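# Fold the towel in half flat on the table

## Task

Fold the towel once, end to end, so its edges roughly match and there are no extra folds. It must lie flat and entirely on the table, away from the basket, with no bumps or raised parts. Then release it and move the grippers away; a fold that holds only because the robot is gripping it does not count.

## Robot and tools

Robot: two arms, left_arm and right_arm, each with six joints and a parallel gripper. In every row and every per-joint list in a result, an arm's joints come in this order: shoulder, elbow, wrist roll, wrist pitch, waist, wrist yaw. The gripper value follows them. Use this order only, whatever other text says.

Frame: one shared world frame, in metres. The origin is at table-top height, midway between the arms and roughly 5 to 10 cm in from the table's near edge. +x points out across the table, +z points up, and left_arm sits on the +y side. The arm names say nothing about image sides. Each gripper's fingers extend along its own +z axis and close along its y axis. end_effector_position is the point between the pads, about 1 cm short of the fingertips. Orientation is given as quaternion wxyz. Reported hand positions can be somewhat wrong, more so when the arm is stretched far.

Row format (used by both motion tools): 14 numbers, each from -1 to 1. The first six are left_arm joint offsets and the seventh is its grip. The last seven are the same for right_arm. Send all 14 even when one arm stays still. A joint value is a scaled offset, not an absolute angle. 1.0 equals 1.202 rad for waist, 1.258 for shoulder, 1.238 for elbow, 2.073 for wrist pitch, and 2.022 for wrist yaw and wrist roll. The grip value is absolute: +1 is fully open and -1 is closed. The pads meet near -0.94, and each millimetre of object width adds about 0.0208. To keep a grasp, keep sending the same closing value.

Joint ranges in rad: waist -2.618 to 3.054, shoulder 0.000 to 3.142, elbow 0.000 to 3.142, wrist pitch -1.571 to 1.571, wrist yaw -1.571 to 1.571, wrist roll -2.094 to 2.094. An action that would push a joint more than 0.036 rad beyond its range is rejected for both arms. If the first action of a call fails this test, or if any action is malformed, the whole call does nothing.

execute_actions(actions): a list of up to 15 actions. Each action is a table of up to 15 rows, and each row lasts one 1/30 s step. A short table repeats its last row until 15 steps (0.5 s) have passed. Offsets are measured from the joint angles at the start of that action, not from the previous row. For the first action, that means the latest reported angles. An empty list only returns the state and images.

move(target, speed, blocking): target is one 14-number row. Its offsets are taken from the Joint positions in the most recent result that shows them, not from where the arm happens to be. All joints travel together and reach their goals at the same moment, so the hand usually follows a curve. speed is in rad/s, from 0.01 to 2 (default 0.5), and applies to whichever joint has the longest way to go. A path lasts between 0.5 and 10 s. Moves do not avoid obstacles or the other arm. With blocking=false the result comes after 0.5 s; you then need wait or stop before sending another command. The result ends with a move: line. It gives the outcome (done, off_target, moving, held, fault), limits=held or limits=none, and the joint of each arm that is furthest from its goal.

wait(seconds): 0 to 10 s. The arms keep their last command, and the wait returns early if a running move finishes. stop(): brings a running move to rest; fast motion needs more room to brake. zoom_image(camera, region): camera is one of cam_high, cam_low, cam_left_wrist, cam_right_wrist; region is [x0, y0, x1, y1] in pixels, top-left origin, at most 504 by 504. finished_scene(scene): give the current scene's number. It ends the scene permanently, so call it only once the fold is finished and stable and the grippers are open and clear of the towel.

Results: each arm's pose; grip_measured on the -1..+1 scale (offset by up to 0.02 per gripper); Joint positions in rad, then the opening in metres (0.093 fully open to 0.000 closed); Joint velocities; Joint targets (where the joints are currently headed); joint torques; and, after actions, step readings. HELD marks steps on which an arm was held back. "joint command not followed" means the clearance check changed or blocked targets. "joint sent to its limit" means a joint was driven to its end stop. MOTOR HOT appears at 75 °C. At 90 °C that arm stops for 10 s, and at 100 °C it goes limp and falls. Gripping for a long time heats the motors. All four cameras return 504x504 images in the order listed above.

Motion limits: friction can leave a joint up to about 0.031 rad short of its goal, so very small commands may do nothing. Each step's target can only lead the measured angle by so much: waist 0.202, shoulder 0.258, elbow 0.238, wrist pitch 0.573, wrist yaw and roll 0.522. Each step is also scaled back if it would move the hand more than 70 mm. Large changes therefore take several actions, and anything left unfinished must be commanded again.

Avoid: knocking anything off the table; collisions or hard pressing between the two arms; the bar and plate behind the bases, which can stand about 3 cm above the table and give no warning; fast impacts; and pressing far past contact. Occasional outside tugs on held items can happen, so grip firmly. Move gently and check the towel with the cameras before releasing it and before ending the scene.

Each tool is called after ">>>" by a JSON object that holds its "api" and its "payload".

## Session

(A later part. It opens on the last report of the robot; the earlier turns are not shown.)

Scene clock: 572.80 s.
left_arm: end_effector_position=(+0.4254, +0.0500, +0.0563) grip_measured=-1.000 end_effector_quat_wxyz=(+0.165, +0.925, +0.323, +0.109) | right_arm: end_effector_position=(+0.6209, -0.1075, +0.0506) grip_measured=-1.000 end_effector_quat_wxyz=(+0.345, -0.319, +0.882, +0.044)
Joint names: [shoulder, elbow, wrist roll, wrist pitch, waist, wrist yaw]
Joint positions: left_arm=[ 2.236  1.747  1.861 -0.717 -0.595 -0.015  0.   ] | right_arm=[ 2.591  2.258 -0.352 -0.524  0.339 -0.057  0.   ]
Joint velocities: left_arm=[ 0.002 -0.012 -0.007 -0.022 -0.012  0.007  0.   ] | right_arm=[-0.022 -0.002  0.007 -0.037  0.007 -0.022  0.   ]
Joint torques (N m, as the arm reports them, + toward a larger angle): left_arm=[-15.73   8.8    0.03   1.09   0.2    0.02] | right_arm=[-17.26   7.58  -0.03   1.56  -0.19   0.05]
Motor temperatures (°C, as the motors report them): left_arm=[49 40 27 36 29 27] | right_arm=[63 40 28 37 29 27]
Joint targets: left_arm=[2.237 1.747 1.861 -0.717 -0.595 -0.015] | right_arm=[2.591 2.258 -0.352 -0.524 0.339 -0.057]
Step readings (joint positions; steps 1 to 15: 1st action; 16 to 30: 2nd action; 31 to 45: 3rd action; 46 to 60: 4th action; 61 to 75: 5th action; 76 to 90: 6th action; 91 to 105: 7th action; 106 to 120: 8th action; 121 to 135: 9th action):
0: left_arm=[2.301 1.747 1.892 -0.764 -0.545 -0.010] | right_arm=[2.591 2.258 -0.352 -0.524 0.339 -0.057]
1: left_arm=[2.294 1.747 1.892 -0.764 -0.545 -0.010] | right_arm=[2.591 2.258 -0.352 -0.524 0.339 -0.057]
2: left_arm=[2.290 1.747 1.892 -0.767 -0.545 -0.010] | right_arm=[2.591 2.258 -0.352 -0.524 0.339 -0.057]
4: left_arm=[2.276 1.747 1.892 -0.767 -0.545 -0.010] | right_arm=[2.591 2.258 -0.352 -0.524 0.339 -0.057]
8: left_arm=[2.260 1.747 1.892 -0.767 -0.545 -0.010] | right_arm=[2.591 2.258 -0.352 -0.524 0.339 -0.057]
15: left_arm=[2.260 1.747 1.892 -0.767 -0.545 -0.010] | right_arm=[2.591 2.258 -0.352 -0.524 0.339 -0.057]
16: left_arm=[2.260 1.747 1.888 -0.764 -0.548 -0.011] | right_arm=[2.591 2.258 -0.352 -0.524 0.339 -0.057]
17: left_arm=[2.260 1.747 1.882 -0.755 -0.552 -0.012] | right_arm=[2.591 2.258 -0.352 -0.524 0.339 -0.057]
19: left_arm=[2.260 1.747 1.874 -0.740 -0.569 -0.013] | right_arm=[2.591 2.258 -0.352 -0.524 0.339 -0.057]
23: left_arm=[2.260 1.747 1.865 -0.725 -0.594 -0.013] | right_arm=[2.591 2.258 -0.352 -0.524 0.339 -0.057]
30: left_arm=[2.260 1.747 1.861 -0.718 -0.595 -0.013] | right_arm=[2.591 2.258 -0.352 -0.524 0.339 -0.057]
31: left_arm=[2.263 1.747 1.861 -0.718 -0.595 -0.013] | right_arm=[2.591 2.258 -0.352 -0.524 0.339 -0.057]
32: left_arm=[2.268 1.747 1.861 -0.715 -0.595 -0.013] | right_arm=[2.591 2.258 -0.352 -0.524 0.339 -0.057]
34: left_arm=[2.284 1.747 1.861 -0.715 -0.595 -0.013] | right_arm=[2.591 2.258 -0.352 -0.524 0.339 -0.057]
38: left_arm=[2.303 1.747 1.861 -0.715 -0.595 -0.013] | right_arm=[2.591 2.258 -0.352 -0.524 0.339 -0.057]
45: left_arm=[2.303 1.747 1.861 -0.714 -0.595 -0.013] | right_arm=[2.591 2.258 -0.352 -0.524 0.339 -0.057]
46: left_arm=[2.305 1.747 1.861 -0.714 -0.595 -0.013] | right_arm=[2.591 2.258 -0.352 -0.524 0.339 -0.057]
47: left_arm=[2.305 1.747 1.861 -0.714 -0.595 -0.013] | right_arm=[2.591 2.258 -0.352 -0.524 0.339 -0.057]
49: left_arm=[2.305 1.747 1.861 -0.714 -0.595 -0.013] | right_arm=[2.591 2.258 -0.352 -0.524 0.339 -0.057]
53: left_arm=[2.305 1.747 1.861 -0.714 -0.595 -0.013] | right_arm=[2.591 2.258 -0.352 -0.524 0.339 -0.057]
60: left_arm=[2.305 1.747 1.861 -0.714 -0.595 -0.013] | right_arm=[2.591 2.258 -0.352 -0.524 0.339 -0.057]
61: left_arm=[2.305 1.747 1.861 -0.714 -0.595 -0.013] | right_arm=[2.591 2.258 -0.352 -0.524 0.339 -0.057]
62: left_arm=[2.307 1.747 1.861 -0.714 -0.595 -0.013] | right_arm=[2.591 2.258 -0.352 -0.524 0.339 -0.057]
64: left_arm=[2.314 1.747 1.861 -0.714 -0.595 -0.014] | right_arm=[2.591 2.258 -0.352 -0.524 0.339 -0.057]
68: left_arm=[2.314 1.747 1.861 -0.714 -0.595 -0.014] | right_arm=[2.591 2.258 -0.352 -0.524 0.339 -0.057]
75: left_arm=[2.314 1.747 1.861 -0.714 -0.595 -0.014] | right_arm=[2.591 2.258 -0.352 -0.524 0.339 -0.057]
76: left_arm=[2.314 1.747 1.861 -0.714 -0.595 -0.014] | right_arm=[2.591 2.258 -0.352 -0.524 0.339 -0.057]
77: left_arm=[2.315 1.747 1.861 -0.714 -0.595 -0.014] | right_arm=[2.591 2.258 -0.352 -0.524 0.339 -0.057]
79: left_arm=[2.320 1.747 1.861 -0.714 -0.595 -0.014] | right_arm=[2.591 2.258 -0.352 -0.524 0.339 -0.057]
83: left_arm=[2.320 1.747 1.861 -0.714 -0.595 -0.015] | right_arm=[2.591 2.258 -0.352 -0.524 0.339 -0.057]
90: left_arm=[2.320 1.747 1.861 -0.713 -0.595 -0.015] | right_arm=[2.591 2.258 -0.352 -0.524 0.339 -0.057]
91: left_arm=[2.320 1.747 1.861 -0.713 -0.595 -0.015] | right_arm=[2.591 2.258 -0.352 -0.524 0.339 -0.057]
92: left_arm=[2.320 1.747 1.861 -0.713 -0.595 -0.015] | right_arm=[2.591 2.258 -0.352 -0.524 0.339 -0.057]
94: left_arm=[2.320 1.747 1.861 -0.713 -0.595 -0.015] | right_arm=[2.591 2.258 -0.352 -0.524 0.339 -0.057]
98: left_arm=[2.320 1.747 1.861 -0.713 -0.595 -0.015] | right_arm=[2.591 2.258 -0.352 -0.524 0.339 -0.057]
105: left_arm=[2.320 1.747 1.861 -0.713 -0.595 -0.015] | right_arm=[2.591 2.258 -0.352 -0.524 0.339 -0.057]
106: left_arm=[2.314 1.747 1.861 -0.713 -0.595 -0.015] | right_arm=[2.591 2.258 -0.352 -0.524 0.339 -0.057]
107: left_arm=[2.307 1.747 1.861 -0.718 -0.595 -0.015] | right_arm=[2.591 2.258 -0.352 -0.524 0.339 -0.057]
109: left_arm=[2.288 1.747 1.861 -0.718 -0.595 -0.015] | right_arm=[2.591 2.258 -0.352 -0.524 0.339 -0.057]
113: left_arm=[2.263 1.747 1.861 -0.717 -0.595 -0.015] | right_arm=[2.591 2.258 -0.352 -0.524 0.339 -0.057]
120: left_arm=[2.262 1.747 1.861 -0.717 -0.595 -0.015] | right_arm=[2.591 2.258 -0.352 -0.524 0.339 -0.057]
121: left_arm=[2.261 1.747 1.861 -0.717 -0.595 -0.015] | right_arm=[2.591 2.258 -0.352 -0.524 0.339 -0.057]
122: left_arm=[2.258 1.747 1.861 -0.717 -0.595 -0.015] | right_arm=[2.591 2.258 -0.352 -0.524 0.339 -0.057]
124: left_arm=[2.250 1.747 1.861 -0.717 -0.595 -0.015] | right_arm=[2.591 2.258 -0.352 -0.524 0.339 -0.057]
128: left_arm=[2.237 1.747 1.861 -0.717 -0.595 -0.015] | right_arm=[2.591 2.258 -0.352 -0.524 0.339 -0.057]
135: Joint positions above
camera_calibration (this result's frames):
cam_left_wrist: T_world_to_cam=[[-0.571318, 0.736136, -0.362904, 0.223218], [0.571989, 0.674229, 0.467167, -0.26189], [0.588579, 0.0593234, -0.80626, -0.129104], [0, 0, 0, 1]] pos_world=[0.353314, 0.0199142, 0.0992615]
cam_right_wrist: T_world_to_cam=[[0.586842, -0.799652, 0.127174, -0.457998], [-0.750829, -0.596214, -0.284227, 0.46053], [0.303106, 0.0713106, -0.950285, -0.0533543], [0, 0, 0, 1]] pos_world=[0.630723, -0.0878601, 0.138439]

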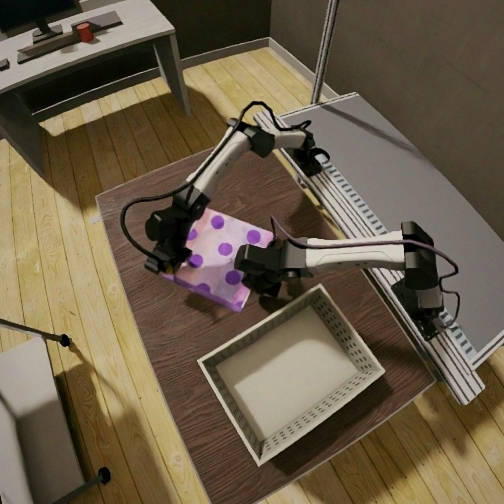

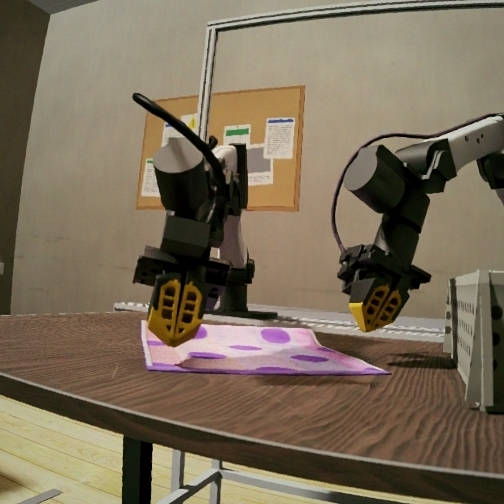

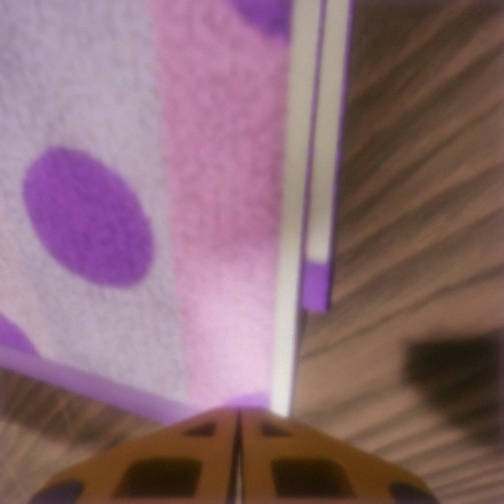

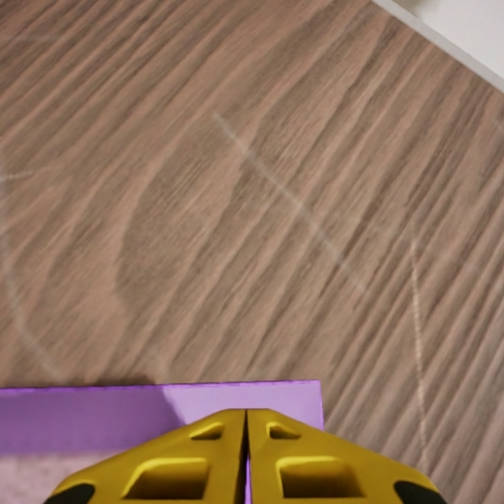

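>>> {"api": "move", "payload": {"target": [0.209,0.369,0.015,-0.187,0.047,0,0.1,0,0,0,0,0,0,-1], "speed": 0.5}}

Scene clock: 601.90 s.
left_arm: end_effector_position=(+0.4504, +0.0671, +0.0497) grip_measured=+0.097 end_effector_quat_wxyz=(+0.092, +0.934, +0.341, +0.060) | right_arm: end_effector_position=(+0.6209, -0.1075, +0.0506) grip_measured=-1.000 end_effector_quat_wxyz=(+0.345, -0.319, +0.882, +0.044)
Joint names: [shoulder, elbow, wrist roll, wrist pitch, waist, wrist yaw]
Joint positions: left_arm=[ 2.477  2.19   1.885 -1.097 -0.541 -0.015  0.05 ] | right_arm=[ 2.591  2.258 -0.352 -0.524  0.339 -0.057  0.   ]
Joint velocities: left_arm=[-0.002 -0.002  0.037  0.037 -0.002  0.022 -0.002] | right_arm=[ 0.007 -0.012  0.007 -0.081  0.007  0.051  0.   ]
Joint torques (N m, as the arm reports them, + toward a larger angle): left_arm=[-15.24   9.9    0.12   0.62   0.42   0.  ] | right_arm=[-17.27   7.58  -0.03   1.56  -0.19   0.05]
Motor temperatures (°C, as the motors report them): left_arm=[54 40 27 36 29 27] | right_arm=[67 40 28 37 29 27]
Joint targets: left_arm=[2.499 2.204 1.891 -1.105 -0.539 -0.015] | right_arm=[2.591 2.258 -0.352 -0.524 0.339 -0.057]
move: off_target (left_arm); limits=none; left_arm: farthest joint: the shoulder, 0.022 radians from its target (0.263 radians at the start); right_arm: farthest joint: the waist, 0.000 radians from its target (0.000 radians at the start)
camera_calibration (this result's frames):
cam_left_wrist: T_world_to_cam=[[-0.63205, 0.749146, -0.198222, 0.240702], [0.621045, 0.642678, 0.448629, -0.303716], [0.463482, 0.160451, -0.871459, -0.0972846], [0, 0, 0, 1]] pos_world=[0.385847, 0.0304799, 0.0991886]
cam_right_wrist: T_world_to_cam=[[0.586842, -0.799652, 0.127174, -0.457998], [-0.750829, -0.596214, -0.284227, 0.46053], [0.303106, 0.0713106, -0.950285, -0.0533543], [0, 0, 0, 1]] pos_world=[0.630723, -0.0878601, 0.138439]

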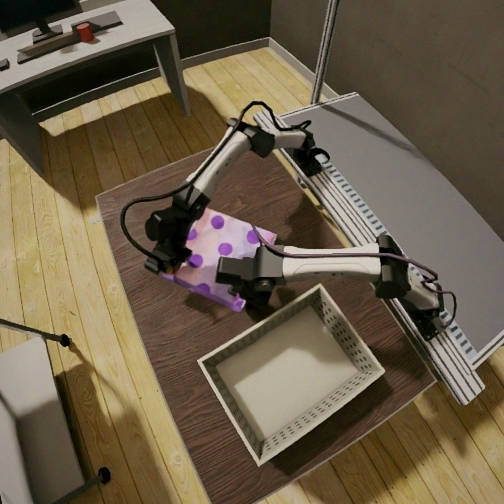

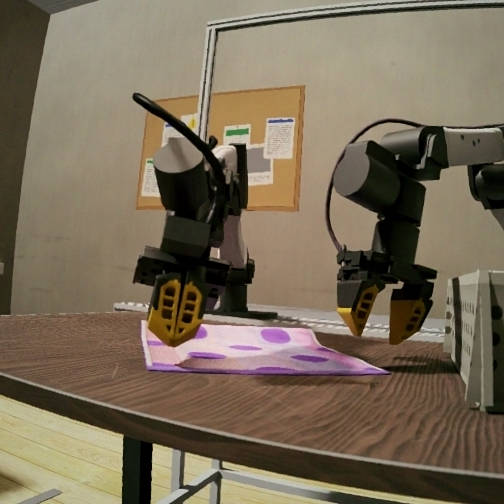

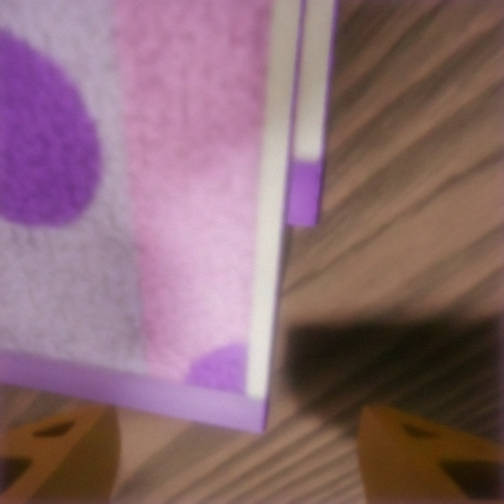

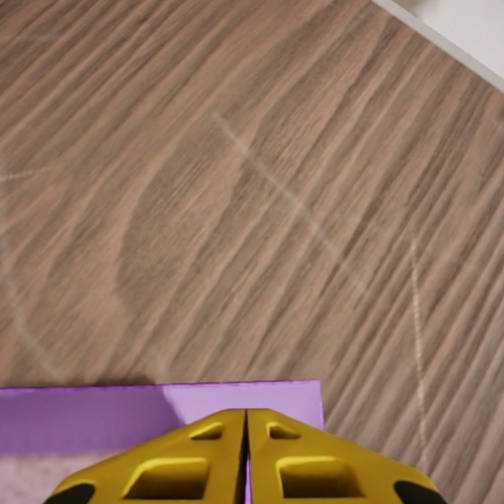

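>>> {"api": "execute_actions", "payload": {"actions": [[[0.05,0,0,0.02,0,0,0.1,0,0,0,0,0,0,-1]],[[0.04,0,0,0.01,0,0,0.1,0,0,0,0,0,0,-1]],[[0.035,0,0,0,0,0,-0.5,0,0,0,0,0,0,-1]],[[0.035,0,0,0,0,0,-1,0,0,0,0,0,0,-1]],[[0.035,0,0,0,0,0,-1,0,0,0,0,0,0,-1]],[[-0.04,0,0,0,0,0,-1,0,0,0,0,0,0,-1]],[[-0.02,0,0,0,0,0,-1,0,0,0,0,0,0,-1]]]}}

Scene clock: 615.83 s.
left_arm: end_effector_position=(+0.4578, +0.0638, +0.0601) grip_measured=-1.000 end_effector_quat_wxyz=(+0.108, +0.931, +0.340, +0.076) | right_arm: end_effector_position=(+0.6209, -0.1075, +0.0506) grip_measured=-1.000 end_effector_quat_wxyz=(+0.345, -0.319, +0.882, +0.044)
Joint names: [shoulder, elbow, wrist roll, wrist pitch, waist, wrist yaw]
Joint positions: left_arm=[ 2.461  2.192  1.885 -1.069 -0.541 -0.02   0.   ] | right_arm=[ 2.591  2.258 -0.352 -0.524  0.339 -0.057  0.   ]
Joint velocities: left_arm=[ 0.002  0.007  0.007  0.007 -0.012  0.007  0.   ] | right_arm=[-0.007 -0.002 -0.007 -0.022  0.002 -0.022  0.   ]
Joint torques (N m, as the arm reports them, + toward a larger angle): left_arm=[-16.8    8.69   0.04   0.89   0.2    0.01] | right_arm=[-17.26   7.58  -0.03   1.56  -0.19   0.05]
Motor temperatures (°C, as the motors report them): left_arm=[55 41 27 35 29 27] | right_arm=[68 41 28 38 29 27]
Joint targets: left_arm=[2.463 2.192 1.885 -1.068 -0.541 -0.020] | right_arm=[2.591 2.258 -0.352 -0.524 0.339 -0.057]
Step readings (joint positions; steps 1 to 15: 1st action; 16 to 30: 2nd action; 31 to 45: 3rd action; 46 to 60: 4th action; 61 to 75: 5th action; 76 to 90: 6th action; 91 to 105: 7th action):
0: left_arm=[2.477 2.190 1.885 -1.097 -0.541 -0.015] | right_arm=[2.591 2.258 -0.352 -0.524 0.339 -0.057]
1: left_arm=[2.480 2.190 1.885 -1.095 -0.541 -0.015] | right_arm=[2.591 2.258 -0.352 -0.524 0.339 -0.057]
2: left_arm=[2.484 2.190 1.885 -1.088 -0.541 -0.015] | right_arm=[2.591 2.258 -0.352 -0.524 0.339 -0.057]
4: left_arm=[2.500 2.190 1.885 -1.077 -0.541 -0.015] | right_arm=[2.591 2.258 -0.352 -0.524 0.339 -0.057]
8: left_arm=[2.526 2.190 1.885 -1.073 -0.541 -0.015] | right_arm=[2.591 2.258 -0.352 -0.524 0.339 -0.057]
15: left_arm=[2.528 2.190 1.885 -1.070 -0.541 -0.015] | right_arm=[2.591 2.258 -0.352 -0.524 0.339 -0.057]
16: left_arm=[2.530 2.190 1.885 -1.069 -0.541 -0.015] | right_arm=[2.591 2.258 -0.352 -0.524 0.339 -0.057]
17: left_arm=[2.533 2.190 1.885 -1.066 -0.541 -0.015] | right_arm=[2.591 2.258 -0.352 -0.524 0.339 -0.057]
19: left_arm=[2.541 2.191 1.885 -1.063 -0.541 -0.015] | right_arm=[2.591 2.258 -0.352 -0.524 0.339 -0.057]
23: left_arm=[2.541 2.192 1.885 -1.059 -0.541 -0.015] | right_arm=[2.591 2.258 -0.352 -0.524 0.339 -0.057]
30: left_arm=[2.541 2.192 1.885 -1.058 -0.541 -0.015] | right_arm=[2.591 2.258 -0.352 -0.524 0.339 -0.057]
31: left_arm=[2.541 2.192 1.885 -1.060 -0.541 -0.015] | right_arm=[2.591 2.258 -0.352 -0.524 0.339 -0.057]
32: left_arm=[2.542 2.192 1.885 -1.060 -0.541 -0.015] | right_arm=[2.591 2.258 -0.352 -0.524 0.339 -0.057]
34: left_arm=[2.546 2.192 1.885 -1.065 -0.541 -0.018] | right_arm=[2.591 2.258 -0.352 -0.524 0.339 -0.057]
38: left_arm=[2.546 2.192 1.885 -1.065 -0.541 -0.018] | right_arm=[2.591 2.258 -0.352 -0.524 0.339 -0.057]
45: left_arm=[2.546 2.192 1.885 -1.065 -0.541 -0.018] | right_arm=[2.591 2.258 -0.352 -0.524 0.339 -0.057]
46: left_arm=[2.546 2.192 1.885 -1.066 -0.541 -0.019] | right_arm=[2.591 2.258 -0.352 -0.524 0.339 -0.057]
47: left_arm=[2.547 2.192 1.885 -1.067 -0.541 -0.019] | right_arm=[2.591 2.258 -0.352 -0.524 0.339 -0.057]
49: left_arm=[2.547 2.192 1.885 -1.066 -0.541 -0.020] | right_arm=[2.591 2.258 -0.352 -0.524 0.339 -0.057]
53: left_arm=[2.547 2.192 1.885 -1.066 -0.541 -0.020] | right_arm=[2.591 2.258 -0.352 -0.524 0.339 -0.057]
60: left_arm=[2.547 2.192 1.885 -1.065 -0.541 -0.020] | right_arm=[2.591 2.258 -0.352 -0.524 0.339 -0.057]
61: left_arm=[2.547 2.192 1.885 -1.065 -0.541 -0.020] | right_arm=[2.591 2.258 -0.352 -0.524 0.339 -0.057]
62: left_arm=[2.547 2.192 1.885 -1.065 -0.541 -0.020] | right_arm=[2.591 2.258 -0.352 -0.524 0.339 -0.057]
64: left_arm=[2.547 2.192 1.885 -1.065 -0.541 -0.020] | right_arm=[2.591 2.258 -0.352 -0.524 0.339 -0.057]
68: left_arm=[2.547 2.192 1.885 -1.065 -0.541 -0.020] | right_arm=[2.591 2.258 -0.352 -0.524 0.339 -0.057]
75: left_arm=[2.547 2.192 1.885 -1.065 -0.541 -0.020] | right_arm=[2.591 2.258 -0.352 -0.524 0.339 -0.057]
76: left_arm=[2.541 2.192 1.885 -1.065 -0.541 -0.020] | right_arm=[2.591 2.258 -0.352 -0.524 0.339 -0.057]
77: left_arm=[2.536 2.192 1.885 -1.068 -0.541 -0.020] | right_arm=[2.591 2.258 -0.352 -0.524 0.339 -0.057]
79: left_arm=[2.519 2.192 1.885 -1.068 -0.541 -0.020] | right_arm=[2.591 2.258 -0.352 -0.524 0.339 -0.057]
83: left_arm=[2.491 2.192 1.885 -1.068 -0.541 -0.020] | right_arm=[2.591 2.258 -0.352 -0.524 0.339 -0.057]
90: left_arm=[2.488 2.192 1.885 -1.068 -0.541 -0.020] | right_arm=[2.591 2.258 -0.352 -0.524 0.339 -0.057]
91: left_arm=[2.487 2.192 1.885 -1.068 -0.541 -0.020] | right_arm=[2.591 2.258 -0.352 -0.524 0.339 -0.057]
92: left_arm=[2.485 2.192 1.885 -1.069 -0.541 -0.020] | right_arm=[2.591 2.258 -0.352 -0.524 0.339 -0.057]
94: left_arm=[2.478 2.192 1.885 -1.069 -0.541 -0.020] | right_arm=[2.591 2.258 -0.352 -0.524 0.339 -0.057]
98: left_arm=[2.463 2.192 1.885 -1.069 -0.541 -0.020] | right_arm=[2.591 2.258 -0.352 -0.524 0.339 -0.057]
105: Joint positions above
camera_calibration (this result's frames):
cam_left_wrist: T_world_to_cam=[[-0.624711, 0.743294, -0.23927, 0.249416], [0.600791, 0.653262, 0.460759, -0.303], [0.498786, 0.144089, -0.854664, -0.107274], [0, 0, 0, 1]] pos_world=[0.39136, 0.028006, 0.107605]
cam_right_wrist: T_world_to_cam=[[0.586842, -0.799652, 0.127174, -0.457998], [-0.750829, -0.596214, -0.284227, 0.46053], [0.303106, 0.0713106, -0.950285, -0.0533543], [0, 0, 0, 1]] pos_world=[0.630723, -0.0878601, 0.138439]

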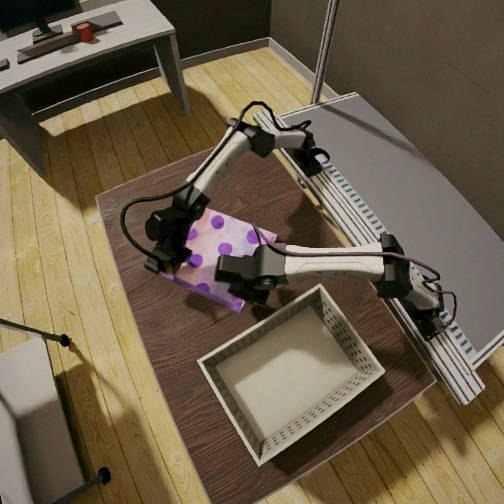

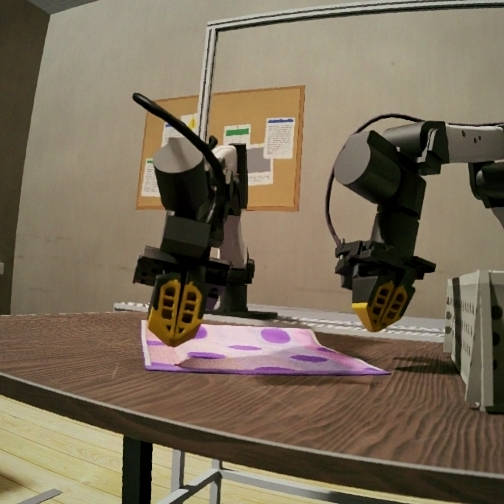

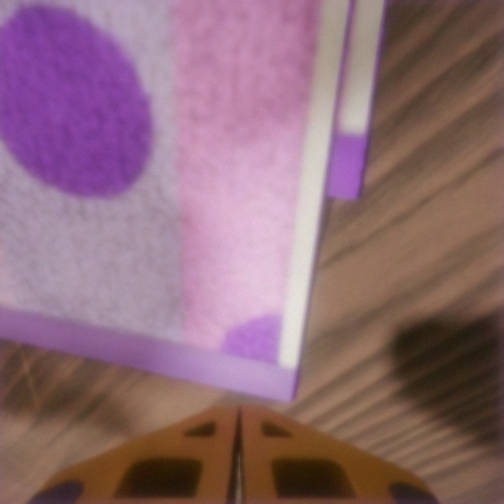

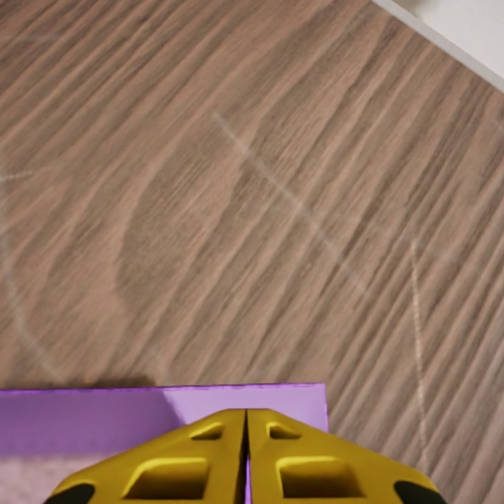

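>>> {"api": "execute_actions", "payload": {"actions": [[[-0.05,0,-0.4,0,0,0,0.1,0,0,0,0,0,0,-1]],[[0,-0.07,-0.4,0.08,0.028,0,0.1,0,0,0,0,0,0,-1]],[[0.02,-0.07,0,0.076,0,0,0.1,0,0,0,0,0,0,-1]],[[0,0,0,0,0,0,0.1,0,0,0,0,0,0,-1]]]}}

Scene clock: 642.97 s.
left_arm: end_effector_position=(+0.4976, +0.0654, +0.0723) grip_measured=+0.098 end_effector_quat_wxyz=(+0.232, +0.407, +0.883, -0.026) | right_arm: end_effector_position=(+0.6209, -0.1075, +0.0506) grip_measured=-1.000 end_effector_quat_wxyz=(+0.345, -0.319, +0.882, +0.044)
Joint names: [shoulder, elbow, wrist roll, wrist pitch, waist, wrist yaw]
Joint positions: left_arm=[ 2.389  2.046  0.353 -0.786 -0.502 -0.02   0.05 ] | right_arm=[ 2.591  2.258 -0.352 -0.524  0.339 -0.057  0.   ]
Joint velocities: left_arm=[-0.017 -0.007  0.081 -0.007 -0.017 -0.037  0.   ] | right_arm=[-0.022 -0.012 -0.022  0.037 -0.002  0.022  0.   ]
Joint torques (N m, as the arm reports them, + toward a larger angle): left_arm=[-17.11   9.12   0.04   1.36   0.06  -0.03] | right_arm=[-17.27   7.57  -0.03   1.56  -0.19   0.05]
Motor temperatures (°C, as the motors report them): left_arm=[60 40 27 35 29 27] | right_arm=[71 41 28 38 29 27]
Joint targets: left_arm=[2.389 2.046 0.353 -0.787 -0.502 -0.020] | right_arm=[2.591 2.258 -0.352 -0.524 0.339 -0.057]
Step readings (joint positions; steps 1 to 15: 1st action; 16 to 30: 2nd action; 31 to 45: 3rd action; 46 to 60: 4th action):
0: left_arm=[2.461 2.192 1.885 -1.069 -0.541 -0.020] | right_arm=[2.591 2.258 -0.352 -0.524 0.339 -0.057]
1: left_arm=[2.456 2.192 1.813 -1.070 -0.541 -0.020] | right_arm=[2.591 2.258 -0.352 -0.524 0.339 -0.057]
2: left_arm=[2.450 2.191 1.714 -1.073 -0.541 -0.020] | right_arm=[2.591 2.258 -0.352 -0.524 0.339 -0.057]
4: left_arm=[2.428 2.191 1.519 -1.074 -0.541 -0.020] | right_arm=[2.591 2.258 -0.352 -0.524 0.339 -0.057]
8: left_arm=[2.388 2.191 1.261 -1.073 -0.541 -0.020] | right_arm=[2.591 2.258 -0.352 -0.524 0.339 -0.057]
15: left_arm=[2.384 2.191 1.120 -1.073 -0.541 -0.020] | right_arm=[2.591 2.258 -0.352 -0.524 0.339 -0.057]
16: left_arm=[2.381 2.177 1.047 -1.055 -0.539 -0.020] | right_arm=[2.591 2.258 -0.352 -0.524 0.339 -0.057]
17: left_arm=[2.376 2.156 0.948 -1.025 -0.536 -0.020] | right_arm=[2.591 2.258 -0.352 -0.524 0.339 -0.057]
19: left_arm=[2.376 2.131 0.753 -0.987 -0.525 -0.020] | right_arm=[2.591 2.258 -0.352 -0.524 0.339 -0.057]
23: left_arm=[2.376 2.120 0.496 -0.951 -0.504 -0.020] | right_arm=[2.591 2.258 -0.352 -0.524 0.339 -0.057]
30: left_arm=[2.376 2.120 0.356 -0.925 -0.502 -0.020] | right_arm=[2.591 2.258 -0.352 -0.524 0.339 -0.057]
31: left_arm=[2.374 2.106 0.353 -0.905 -0.502 -0.020] | right_arm=[2.591 2.258 -0.352 -0.524 0.339 -0.057]
32: left_arm=[2.372 2.088 0.353 -0.875 -0.502 -0.020] | right_arm=[2.591 2.258 -0.352 -0.524 0.339 -0.057]
34: left_arm=[2.377 2.063 0.353 -0.838 -0.502 -0.020] | right_arm=[2.591 2.258 -0.352 -0.524 0.339 -0.057]
38: left_arm=[2.389 2.046 0.353 -0.810 -0.502 -0.020] | right_arm=[2.591 2.258 -0.352 -0.524 0.339 -0.057]
45: left_arm=[2.389 2.046 0.353 -0.787 -0.502 -0.020] | right_arm=[2.591 2.258 -0.352 -0.524 0.339 -0.057]
46: left_arm=[2.389 2.046 0.353 -0.786 -0.502 -0.020] | right_arm=[2.591 2.258 -0.352 -0.524 0.339 -0.057]
47: left_arm=[2.389 2.046 0.353 -0.786 -0.502 -0.020] | right_arm=[2.591 2.258 -0.352 -0.524 0.339 -0.057]
49: left_arm=[2.389 2.046 0.353 -0.786 -0.502 -0.020] | right_arm=[2.591 2.258 -0.352 -0.524 0.339 -0.057]
53: left_arm=[2.389 2.046 0.353 -0.786 -0.502 -0.020] | right_arm=[2.591 2.258 -0.352 -0.524 0.339 -0.057]
60: Joint positions above
camera_calibration (this result's frames):
cam_left_wrist: T_world_to_cam=[[-0.733511, -0.667641, -0.127346, 0.414339], [-0.670515, 0.741469, -0.0251631, 0.328378], [0.111223, 0.0669297, -0.991539, 0.090901], [0, 0, 0, 1]] pos_world=[0.513994, 0.0270635, 0.151159]
cam_right_wrist: T_world_to_cam=[[0.586842, -0.799652, 0.127174, -0.457998], [-0.750829, -0.596214, -0.284227, 0.46053], [0.303106, 0.0713106, -0.950285, -0.0533543], [0, 0, 0, 1]] pos_world=[0.630723, -0.0878601, 0.138439]

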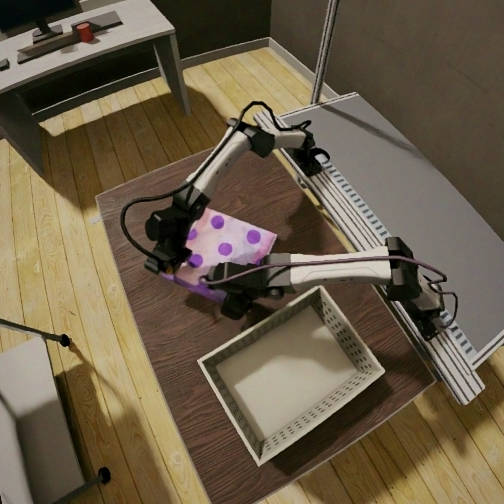

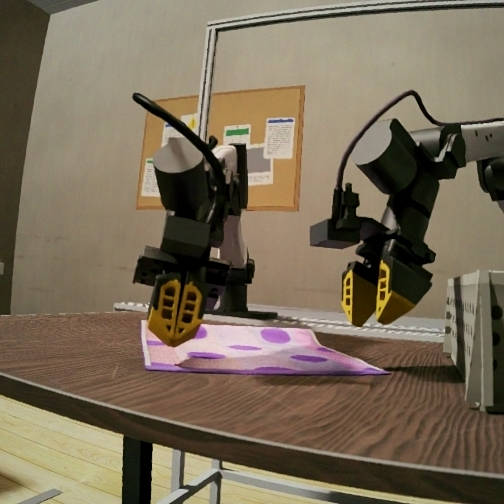

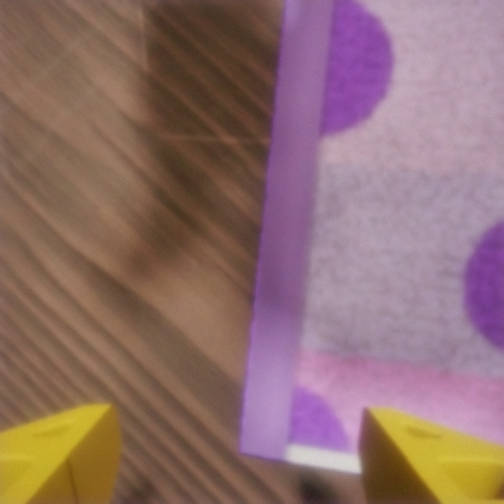

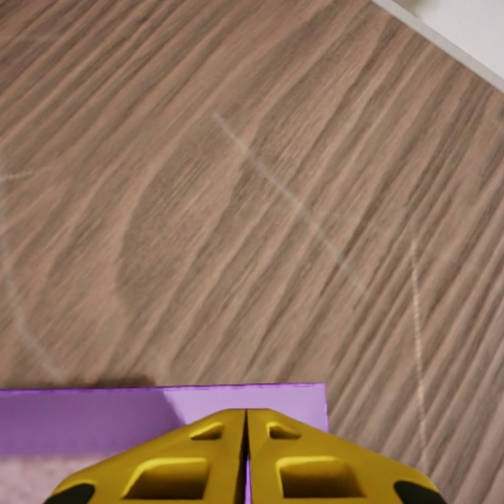

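>>> {"api": "execute_actions", "payload": {"actions": [[[0.05,0,0,0.02,0,0,0.1,0,0,0,0,0,0,-1]],[[0.05,0,0,0.02,0,0,0.1,0,0,0,0,0,0,-1]],[[0.04,0,0,0,0,0,0.1,0,0,0,0,0,0,-1]],[[0.035,0,0,0,0,0,-0.5,0,0,0,0,0,0,-1]],[[0.035,0,0,0,0,0,-1,0,0,0,0,0,0,-1]],[[0.035,0,0,0,0,0,-1,0,0,0,0,0,0,-1]],[[-0.04,0,0,0,0,0,-1,0,0,0,0,0,0,-1]],[[-0.02,0,0,0,0,0,-1,0,0,0,0,0,0,-1]]]}}

Scene clock: 655.00 s.
left_arm: end_effector_position=(+0.5073, +0.0578, +0.0660) grip_measured=-1.000 end_effector_quat_wxyz=(+0.250, +0.406, +0.879, -0.032) | right_arm: end_effector_position=(+0.6209, -0.1075, +0.0506) grip_measured=-1.000 end_effector_quat_wxyz=(+0.345, -0.319, +0.882, +0.044)
Joint names: [shoulder, elbow, wrist roll, wrist pitch, waist, wrist yaw]
Joint positions: left_arm=[ 2.414  2.046  0.353 -0.723 -0.502 -0.011  0.   ] | right_arm=[ 2.591  2.258 -0.352 -0.524  0.339 -0.057  0.   ]
Joint velocities: left_arm=[ 0.007  0.007  0.022 -0.022  0.022  0.081  0.   ] | right_arm=[-0.017 -0.002 -0.007 -0.037  0.007  0.051  0.   ]
Joint torques (N m, as the arm reports them, + toward a larger angle): left_arm=[-17.47   9.31   0.03   1.43   0.18  -0.02] | right_arm=[-17.28   7.58  -0.03   1.56  -0.18   0.05]
Motor temperatures (°C, as the motors report them): left_arm=[61 41 27 36 29 27] | right_arm=[72 41 28 38 29 27]
Joint targets: left_arm=[2.415 2.046 0.353 -0.721 -0.502 -0.011] | right_arm=[2.591 2.258 -0.352 -0.524 0.339 -0.057]
Step readings (joint positions; steps 1 to 15: 1st action; 16 to 30: 2nd action; 31 to 45: 3rd action; 46 to 60: 4th action; 61 to 75: 5th action; 76 to 90: 6th action; 91 to 105: 7th action; 106 to 120: 8th action):
0: left_arm=[2.389 2.046 0.353 -0.786 -0.502 -0.020] | right_arm=[2.591 2.258 -0.352 -0.524 0.339 -0.057]
1: left_arm=[2.393 2.046 0.353 -0.784 -0.502 -0.020] | right_arm=[2.591 2.258 -0.352 -0.524 0.339 -0.057]
2: left_arm=[2.397 2.046 0.353 -0.775 -0.502 -0.020] | right_arm=[2.591 2.258 -0.352 -0.524 0.339 -0.057]
4: left_arm=[2.412 2.046 0.353 -0.764 -0.502 -0.020] | right_arm=[2.591 2.258 -0.352 -0.524 0.339 -0.057]
8: left_arm=[2.438 2.046 0.353 -0.762 -0.502 -0.020] | right_arm=[2.591 2.258 -0.352 -0.524 0.339 -0.057]
15: left_arm=[2.441 2.046 0.353 -0.759 -0.502 -0.020] | right_arm=[2.591 2.258 -0.352 -0.524 0.339 -0.057]
16: left_arm=[2.444 2.046 0.353 -0.756 -0.502 -0.020] | right_arm=[2.591 2.258 -0.352 -0.524 0.339 -0.057]
17: left_arm=[2.449 2.046 0.353 -0.747 -0.502 -0.020] | right_arm=[2.591 2.258 -0.352 -0.524 0.339 -0.057]
19: left_arm=[2.463 2.046 0.353 -0.736 -0.502 -0.020] | right_arm=[2.591 2.258 -0.352 -0.524 0.339 -0.057]
23: left_arm=[2.489 2.046 0.353 -0.733 -0.502 -0.020] | right_arm=[2.591 2.258 -0.352 -0.524 0.339 -0.057]
30: left_arm=[2.489 2.046 0.353 -0.726 -0.502 -0.020] | right_arm=[2.591 2.258 -0.352 -0.524 0.339 -0.057]
31: left_arm=[2.491 2.046 0.353 -0.726 -0.502 -0.020] | right_arm=[2.591 2.258 -0.352 -0.524 0.339 -0.057]
32: left_arm=[2.492 2.046 0.353 -0.725 -0.502 -0.020] | right_arm=[2.591 2.258 -0.352 -0.524 0.339 -0.057]
34: left_arm=[2.493 2.046 0.353 -0.723 -0.502 -0.020] | right_arm=[2.591 2.258 -0.352 -0.524 0.339 -0.057]
38: left_arm=[2.493 2.046 0.353 -0.723 -0.502 -0.020] | right_arm=[2.591 2.258 -0.352 -0.524 0.339 -0.057]
45: left_arm=[2.493 2.046 0.353 -0.723 -0.502 -0.020] | right_arm=[2.591 2.258 -0.352 -0.524 0.339 -0.057]
46: left_arm=[2.493 2.046 0.353 -0.723 -0.502 -0.020] | right_arm=[2.591 2.258 -0.352 -0.524 0.339 -0.057]
47: left_arm=[2.494 2.046 0.353 -0.723 -0.502 -0.018] | right_arm=[2.591 2.258 -0.352 -0.524 0.339 -0.057]
49: left_arm=[2.497 2.046 0.353 -0.722 -0.502 -0.015] | right_arm=[2.591 2.258 -0.352 -0.524 0.339 -0.057]
53: left_arm=[2.497 2.046 0.353 -0.722 -0.502 -0.013] | right_arm=[2.591 2.258 -0.352 -0.524 0.339 -0.057]
60: left_arm=[2.497 2.046 0.353 -0.722 -0.502 -0.013] | right_arm=[2.591 2.258 -0.352 -0.524 0.339 -0.057]
61: left_arm=[2.497 2.046 0.353 -0.721 -0.502 -0.012] | right_arm=[2.591 2.258 -0.352 -0.524 0.339 -0.057]
62: left_arm=[2.497 2.046 0.353 -0.721 -0.502 -0.011] | right_arm=[2.591 2.258 -0.352 -0.524 0.339 -0.057]
64: left_arm=[2.500 2.046 0.353 -0.718 -0.502 -0.011] | right_arm=[2.591 2.258 -0.352 -0.524 0.339 -0.057]
68: left_arm=[2.500 2.046 0.353 -0.718 -0.502 -0.011] | right_arm=[2.591 2.258 -0.352 -0.524 0.339 -0.057]
75: left_arm=[2.500 2.046 0.353 -0.718 -0.502 -0.011] | right_arm=[2.591 2.258 -0.352 -0.524 0.339 -0.057]
76: left_arm=[2.500 2.046 0.353 -0.718 -0.502 -0.011] | right_arm=[2.591 2.258 -0.352 -0.524 0.339 -0.057]
77: left_arm=[2.500 2.046 0.353 -0.718 -0.502 -0.011] | right_arm=[2.591 2.258 -0.352 -0.524 0.339 -0.057]
79: left_arm=[2.500 2.046 0.353 -0.718 -0.502 -0.011] | right_arm=[2.591 2.258 -0.352 -0.524 0.339 -0.057]
83: left_arm=[2.500 2.046 0.353 -0.718 -0.502 -0.011] | right_arm=[2.591 2.258 -0.352 -0.524 0.339 -0.057]
90: left_arm=[2.500 2.046 0.353 -0.718 -0.502 -0.011] | right_arm=[2.591 2.258 -0.352 -0.524 0.339 -0.057]
91: left_arm=[2.494 2.046 0.353 -0.718 -0.502 -0.011] | right_arm=[2.591 2.258 -0.352 -0.524 0.339 -0.057]
92: left_arm=[2.489 2.046 0.353 -0.723 -0.502 -0.011] | right_arm=[2.591 2.258 -0.352 -0.524 0.339 -0.057]
94: left_arm=[2.471 2.046 0.353 -0.724 -0.502 -0.011] | right_arm=[2.591 2.258 -0.352 -0.524 0.339 -0.057]
98: left_arm=[2.443 2.046 0.353 -0.722 -0.502 -0.011] | right_arm=[2.591 2.258 -0.352 -0.524 0.339 -0.057]
105: left_arm=[2.440 2.046 0.353 -0.721 -0.502 -0.011] | right_arm=[2.591 2.258 -0.352 -0.524 0.339 -0.057]
106: left_arm=[2.439 2.046 0.353 -0.722 -0.502 -0.011] | right_arm=[2.591 2.258 -0.352 -0.524 0.339 -0.057]
107: left_arm=[2.438 2.046 0.353 -0.723 -0.502 -0.011] | right_arm=[2.591 2.258 -0.352 -0.524 0.339 -0.057]
109: left_arm=[2.431 2.046 0.353 -0.723 -0.502 -0.011] | right_arm=[2.591 2.258 -0.352 -0.524 0.339 -0.057]
113: left_arm=[2.416 2.046 0.353 -0.723 -0.502 -0.011] | right_arm=[2.591 2.258 -0.352 -0.524 0.339 -0.057]
120: Joint positions above
camera_calibration (this result's frames):
cam_left_wrist: T_world_to_cam=[[-0.731735, -0.668816, -0.131335, 0.414994], [-0.66694, 0.742325, -0.0643763, 0.341102], [0.140549, 0.040486, -0.989246, 0.0705592], [0, 0, 0, 1]] pos_world=[0.521244, 0.0214891, 0.146262]
cam_right_wrist: T_world_to_cam=[[0.586842, -0.799652, 0.127174, -0.457998], [-0.750829, -0.596214, -0.284227, 0.46053], [0.303106, 0.0713106, -0.950285, -0.0533543], [0, 0, 0, 1]] pos_world=[0.630723, -0.0878601, 0.138439]

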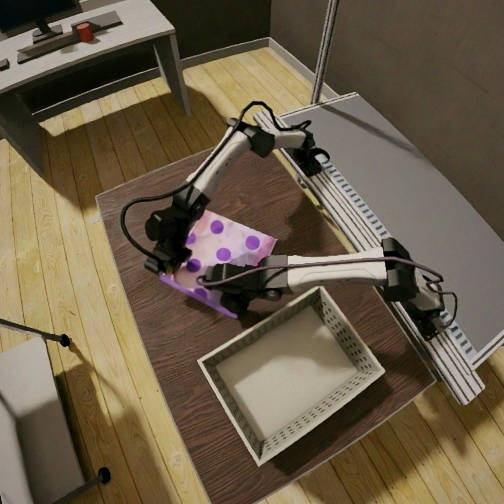

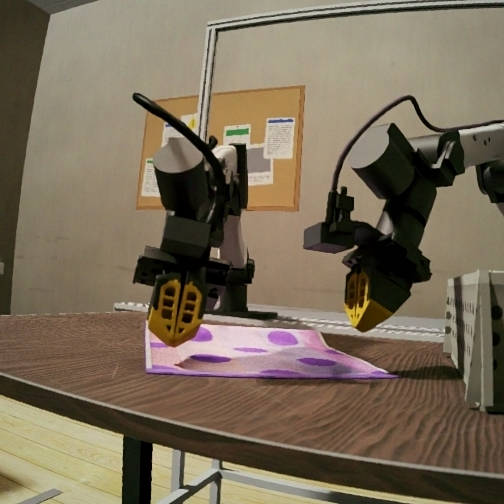

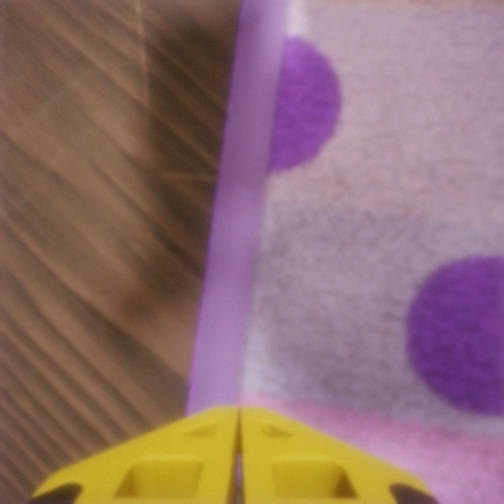

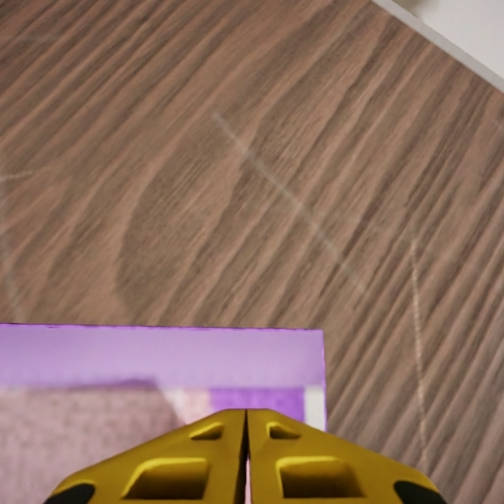

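>>> {"api": "move", "payload": {"target": [-0.5,-0.4,0,0,0.1,0,1,-0.8,-0.9,0,0,-0.3,0,1], "speed": 0.8}}

>>> {"api": "zoom_image", "payload": {"camera": "cam_high", "region": [140,190,320,340]}}

Scene clock: 679.70 s.
left_arm: end_effector_position=(+0.4366, +0.1668, +0.2007) grip_measured=+0.982 end_effector_quat_wxyz=(+0.322, +0.344, +0.882, -0.021) | right_arm: end_effector_position=(+0.4214, -0.3342, +0.1288) grip_measured=+0.983 end_effector_quat_wxyz=(+0.288, -0.162, +0.944, -0.009)
Joint names: [shoulder, elbow, wrist roll, wrist pitch, waist, wrist yaw]
Joint positions: left_arm=[ 1.784  1.569  0.353 -0.725 -0.385 -0.011  0.092] | right_arm=[ 1.605  1.165 -0.352 -0.53  -0.016 -0.056  0.092]
Joint velocities: left_arm=[ 0.007 -0.007 -0.066  0.022  0.002 -0.022 -0.001] | right_arm=[-0.022  0.002 -0.037  0.022 -0.002 -0.022 -0.   ]
Joint torques (N m, as the arm reports them, + toward a larger angle): left_arm=[-11.51   7.8    0.04   1.73   0.46  -0.01] | right_arm=[-10.58   5.79  -0.03   1.46  -0.67   0.04]
Motor temperatures (°C, as the motors report them): left_arm=[63 41 27 37 29 27] | right_arm=[73 41 28 38 29 27]
Joint targets: left_arm=[1.785 1.551 0.353 -0.723 -0.381 -0.011] | right_arm=[1.584 1.144 -0.352 -0.524 -0.021 -0.057]
move: off_target (right_arm); limits=none; left_arm: farthest joint: the elbow, 0.018 radians from its target (0.495 radians at the start); right_arm: farthest joint: the shoulder, 0.021 radians from its target (1.006 radians at the start)
camera_calibration (this result's frames):
cam_left_wrist: T_world_to_cam=[[-0.625018, -0.76179, -0.170375, 0.430685], [-0.733952, 0.647819, -0.204071, 0.294818], [0.265831, -0.00250056, -0.964016, 0.156762], [0, 0, 0, 1]] pos_world=[0.443896, 0.137495, 0.284663]
cam_right_wrist: T_world_to_cam=[[0.29034, -0.952137, 0.0955868, -0.454041], [-0.938775, -0.302771, -0.164413, 0.359654], [0.185485, -0.0419987, -0.981749, 0.113335], [0, 0, 0, 1]] pos_world=[0.448439, -0.318656, 0.213799]

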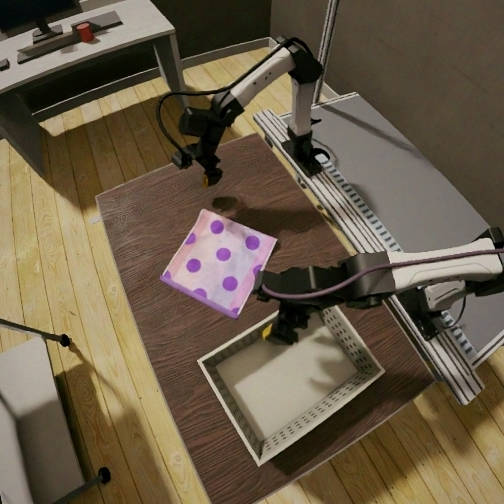

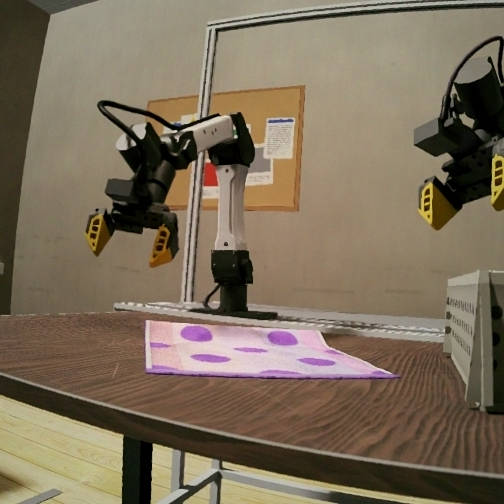

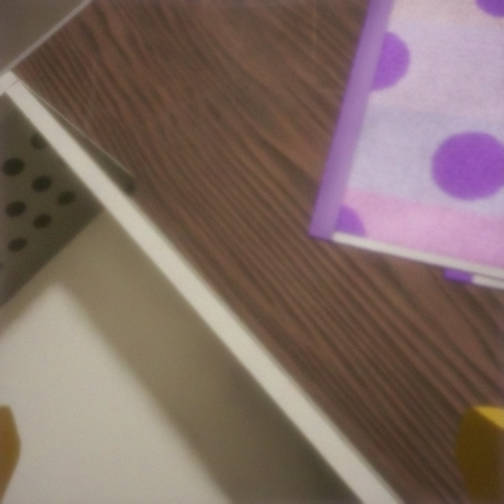

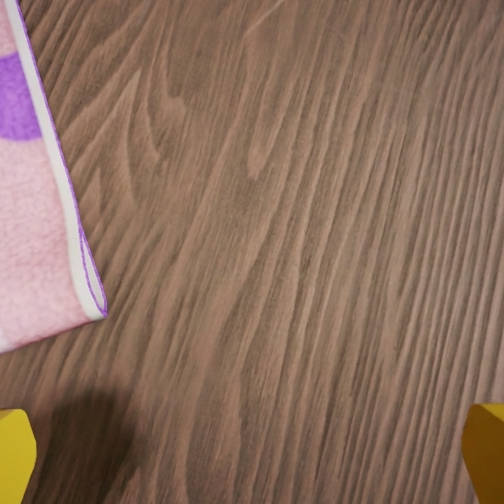

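Region (140, 190, 320, 340) of cam_high's 504x504 image, scaled by 2.800, with more detail than that image has.

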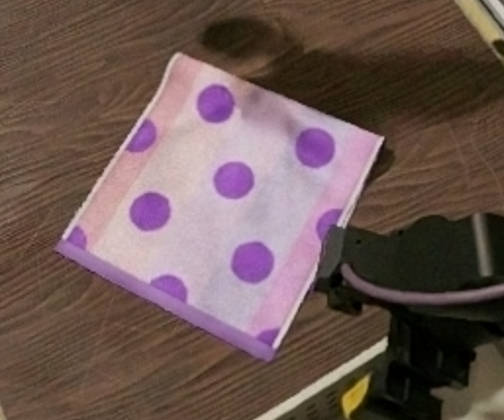

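>>> {"api": "move", "payload": {"target": [0.453,0.279,-0.175,-0.017,-0.222,0,1,0.698,0.811,0.174,-0.123,0.312,0.028,1], "speed": 0.8}}

Scene clock: 711.90 s.
left_arm: end_effector_position=(+0.4299, +0.0129, +0.0519) grip_measured=+0.982 end_effector_quat_wxyz=(+0.188, +0.320, +0.926, -0.073) | right_arm: end_effector_position=(+0.5566, -0.1316, +0.0367) grip_measured=+0.983 end_effector_quat_wxyz=(+0.214, -0.169, +0.960, +0.059)
Joint names: [shoulder, elbow, wrist roll, wrist pitch, waist, wrist yaw]
Joint positions: left_arm=[ 2.342  1.901  0.007 -0.758 -0.645 -0.011  0.092] | right_arm=[ 2.484  2.14  -0.008 -0.772  0.352 -0.003  0.092]
Joint velocities: left_arm=[-0.007 -0.007  0.007  0.007 -0.012  0.007 -0.001] | right_arm=[-0.017  0.007 -0.037 -0.037  0.007 -0.037  0.   ]
Joint torques (N m, as the arm reports them, + toward a larger angle): left_arm=[-15.44  10.18  -0.02   1.21  -0.46  -0.03] | right_arm=[-16.29   9.31   0.04   1.08   0.54   0.15]
Motor temperatures (°C, as the motors report them): left_arm=[56 40 27 38 29 27] | right_arm=[63 40 28 38 29 27]
Joint targets: left_arm=[2.354 1.914 -0.001 -0.760 -0.652 -0.011] | right_arm=[2.483 2.169 0.000 -0.784 0.359 0.000]
move: off_target (right_arm); limits=none; left_arm: farthest joint: the elbow, 0.014 radians from its target (0.346 radians at the start); right_arm: farthest joint: the elbow, 0.029 radians from its target (1.004 radians at the start)
camera_calibration (this result's frames):
cam_left_wrist: T_world_to_cam=[[-0.620447, -0.783648, 0.0306815, 0.271739], [-0.783536, 0.621076, 0.0183359, 0.369256], [-0.0334244, -0.0126636, -0.999361, 0.145268], [0, 0, 0, 1]] pos_world=[0.46278, -0.0145488, 0.130067]
cam_right_wrist: T_world_to_cam=[[0.337853, -0.939653, -0.053928, -0.310941], [-0.941076, -0.336328, -0.0354808, 0.524964], [0.0152021, 0.0627377, -0.997914, 0.115515], [0, 0, 0, 1]] pos_world=[0.597327, -0.122863, 0.117132]

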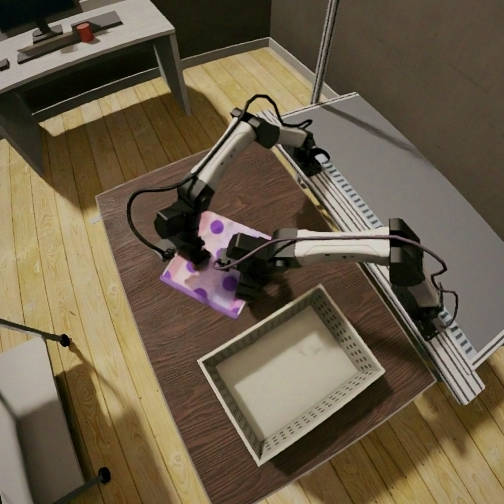

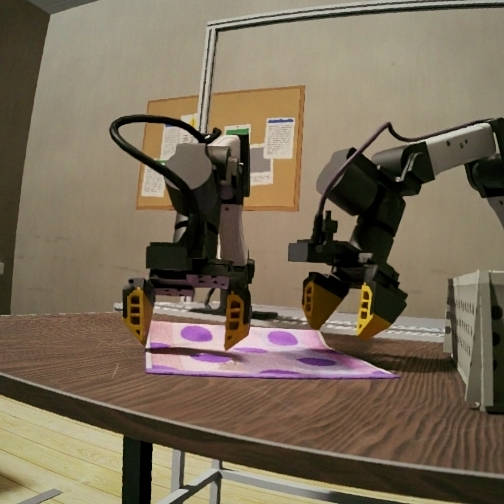

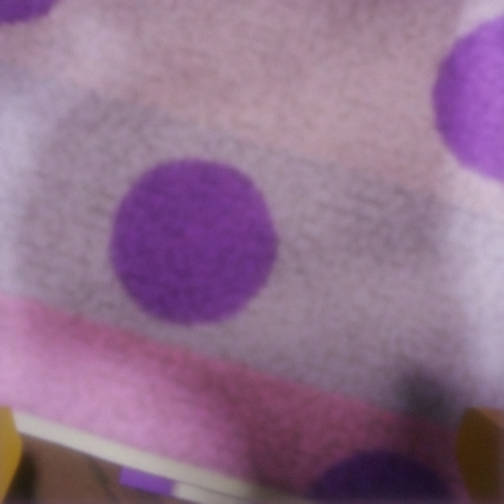

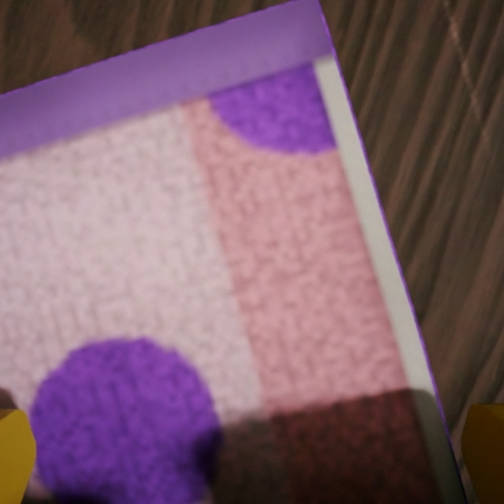

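>>> {"api": "move", "payload": {"target": [0.043,-0.052,0,0.057,0,0,-1,0.021,-0.057,0,0.054,0,0,-1], "speed": 0.15}}

Scene clock: 720.90 s.
left_arm: end_effector_position=(+0.4345, +0.0083, +0.0263) grip_measured=-1.000 end_effector_quat_wxyz=(+0.197, +0.319, +0.924, -0.076) | right_arm: end_effector_position=(+0.5645, -0.1284, +0.0279) grip_measured=-1.000 end_effector_quat_wxyz=(+0.234, -0.167, +0.956, +0.063)
Joint names: [shoulder, elbow, wrist roll, wrist pitch, waist, wrist yaw]
Joint positions: left_arm=[ 2.378  1.852  0.007 -0.655 -0.645 -0.011  0.   ] | right_arm=[ 2.49   2.099 -0.007 -0.682  0.352 -0.002  0.   ]
Joint velocities: left_arm=[-0.017  0.002  0.066  0.007  0.002 -0.095  0.   ] | right_arm=[ 0.037 -0.002 -0.037  0.022  0.007 -0.007  0.   ]
Joint torques (N m, as the arm reports them, + toward a larger angle): left_arm=[-15.16   7.37   0.05   1.41   0.22  -0.03] | right_arm=[-14.54   5.05  -0.05   1.46  -0.18   0.1 ]
Motor temperatures (°C, as the motors report them): left_arm=[57 41 27 37 29 27] | right_arm=[65 41 28 37 29 27]
Joint targets: left_arm=[2.396 1.836 0.007 -0.640 -0.645 -0.011] | right_arm=[2.510 2.070 -0.008 -0.661 0.352 -0.003]
move: off_target (right_arm); limits=none; left_arm: farthest joint: the shoulder, 0.018 radians from its target (0.054 radians at the start); right_arm: farthest joint: the elbow, 0.029 radians from its target (0.071 radians at the start)
camera_calibration (this result's frames):
cam_left_wrist: T_world_to_cam=[[-0.620207, -0.783834, 0.0307841, 0.271716], [-0.784205, 0.620502, 0.0000385619, 0.377044], [-0.0191318, -0.0241171, -0.999526, 0.113701], [0, 0, 0, 1]] pos_world=[0.466375, -0.0182344, 0.105268]
cam_right_wrist: T_world_to_cam=[[0.337507, -0.939766, -0.054115, -0.310884], [-0.939716, -0.333016, -0.0776761, 0.534023], [0.0549762, 0.077069, -0.995509, 0.0857752], [0, 0, 0, 1]] pos_world=[0.60204, -0.12093, 0.110047]

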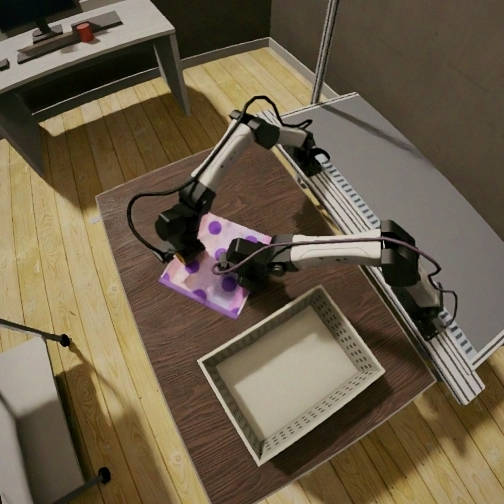

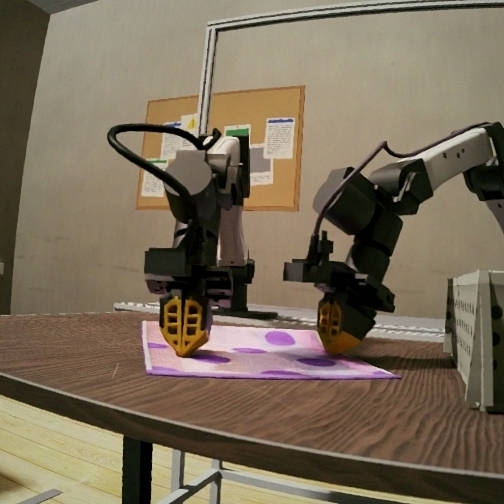

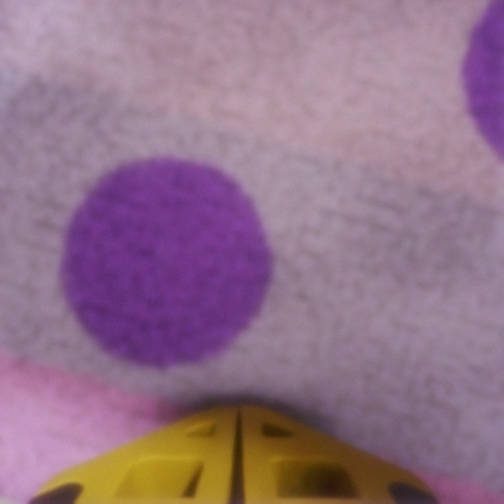

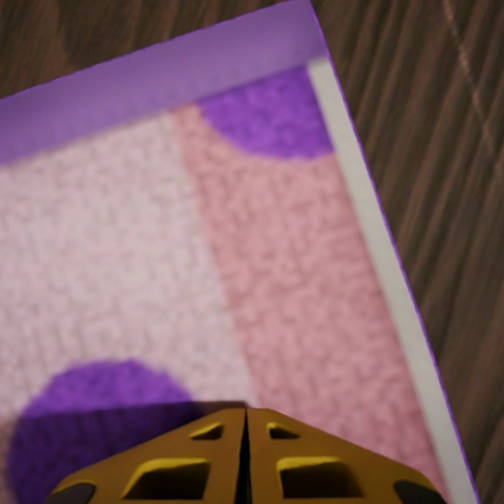

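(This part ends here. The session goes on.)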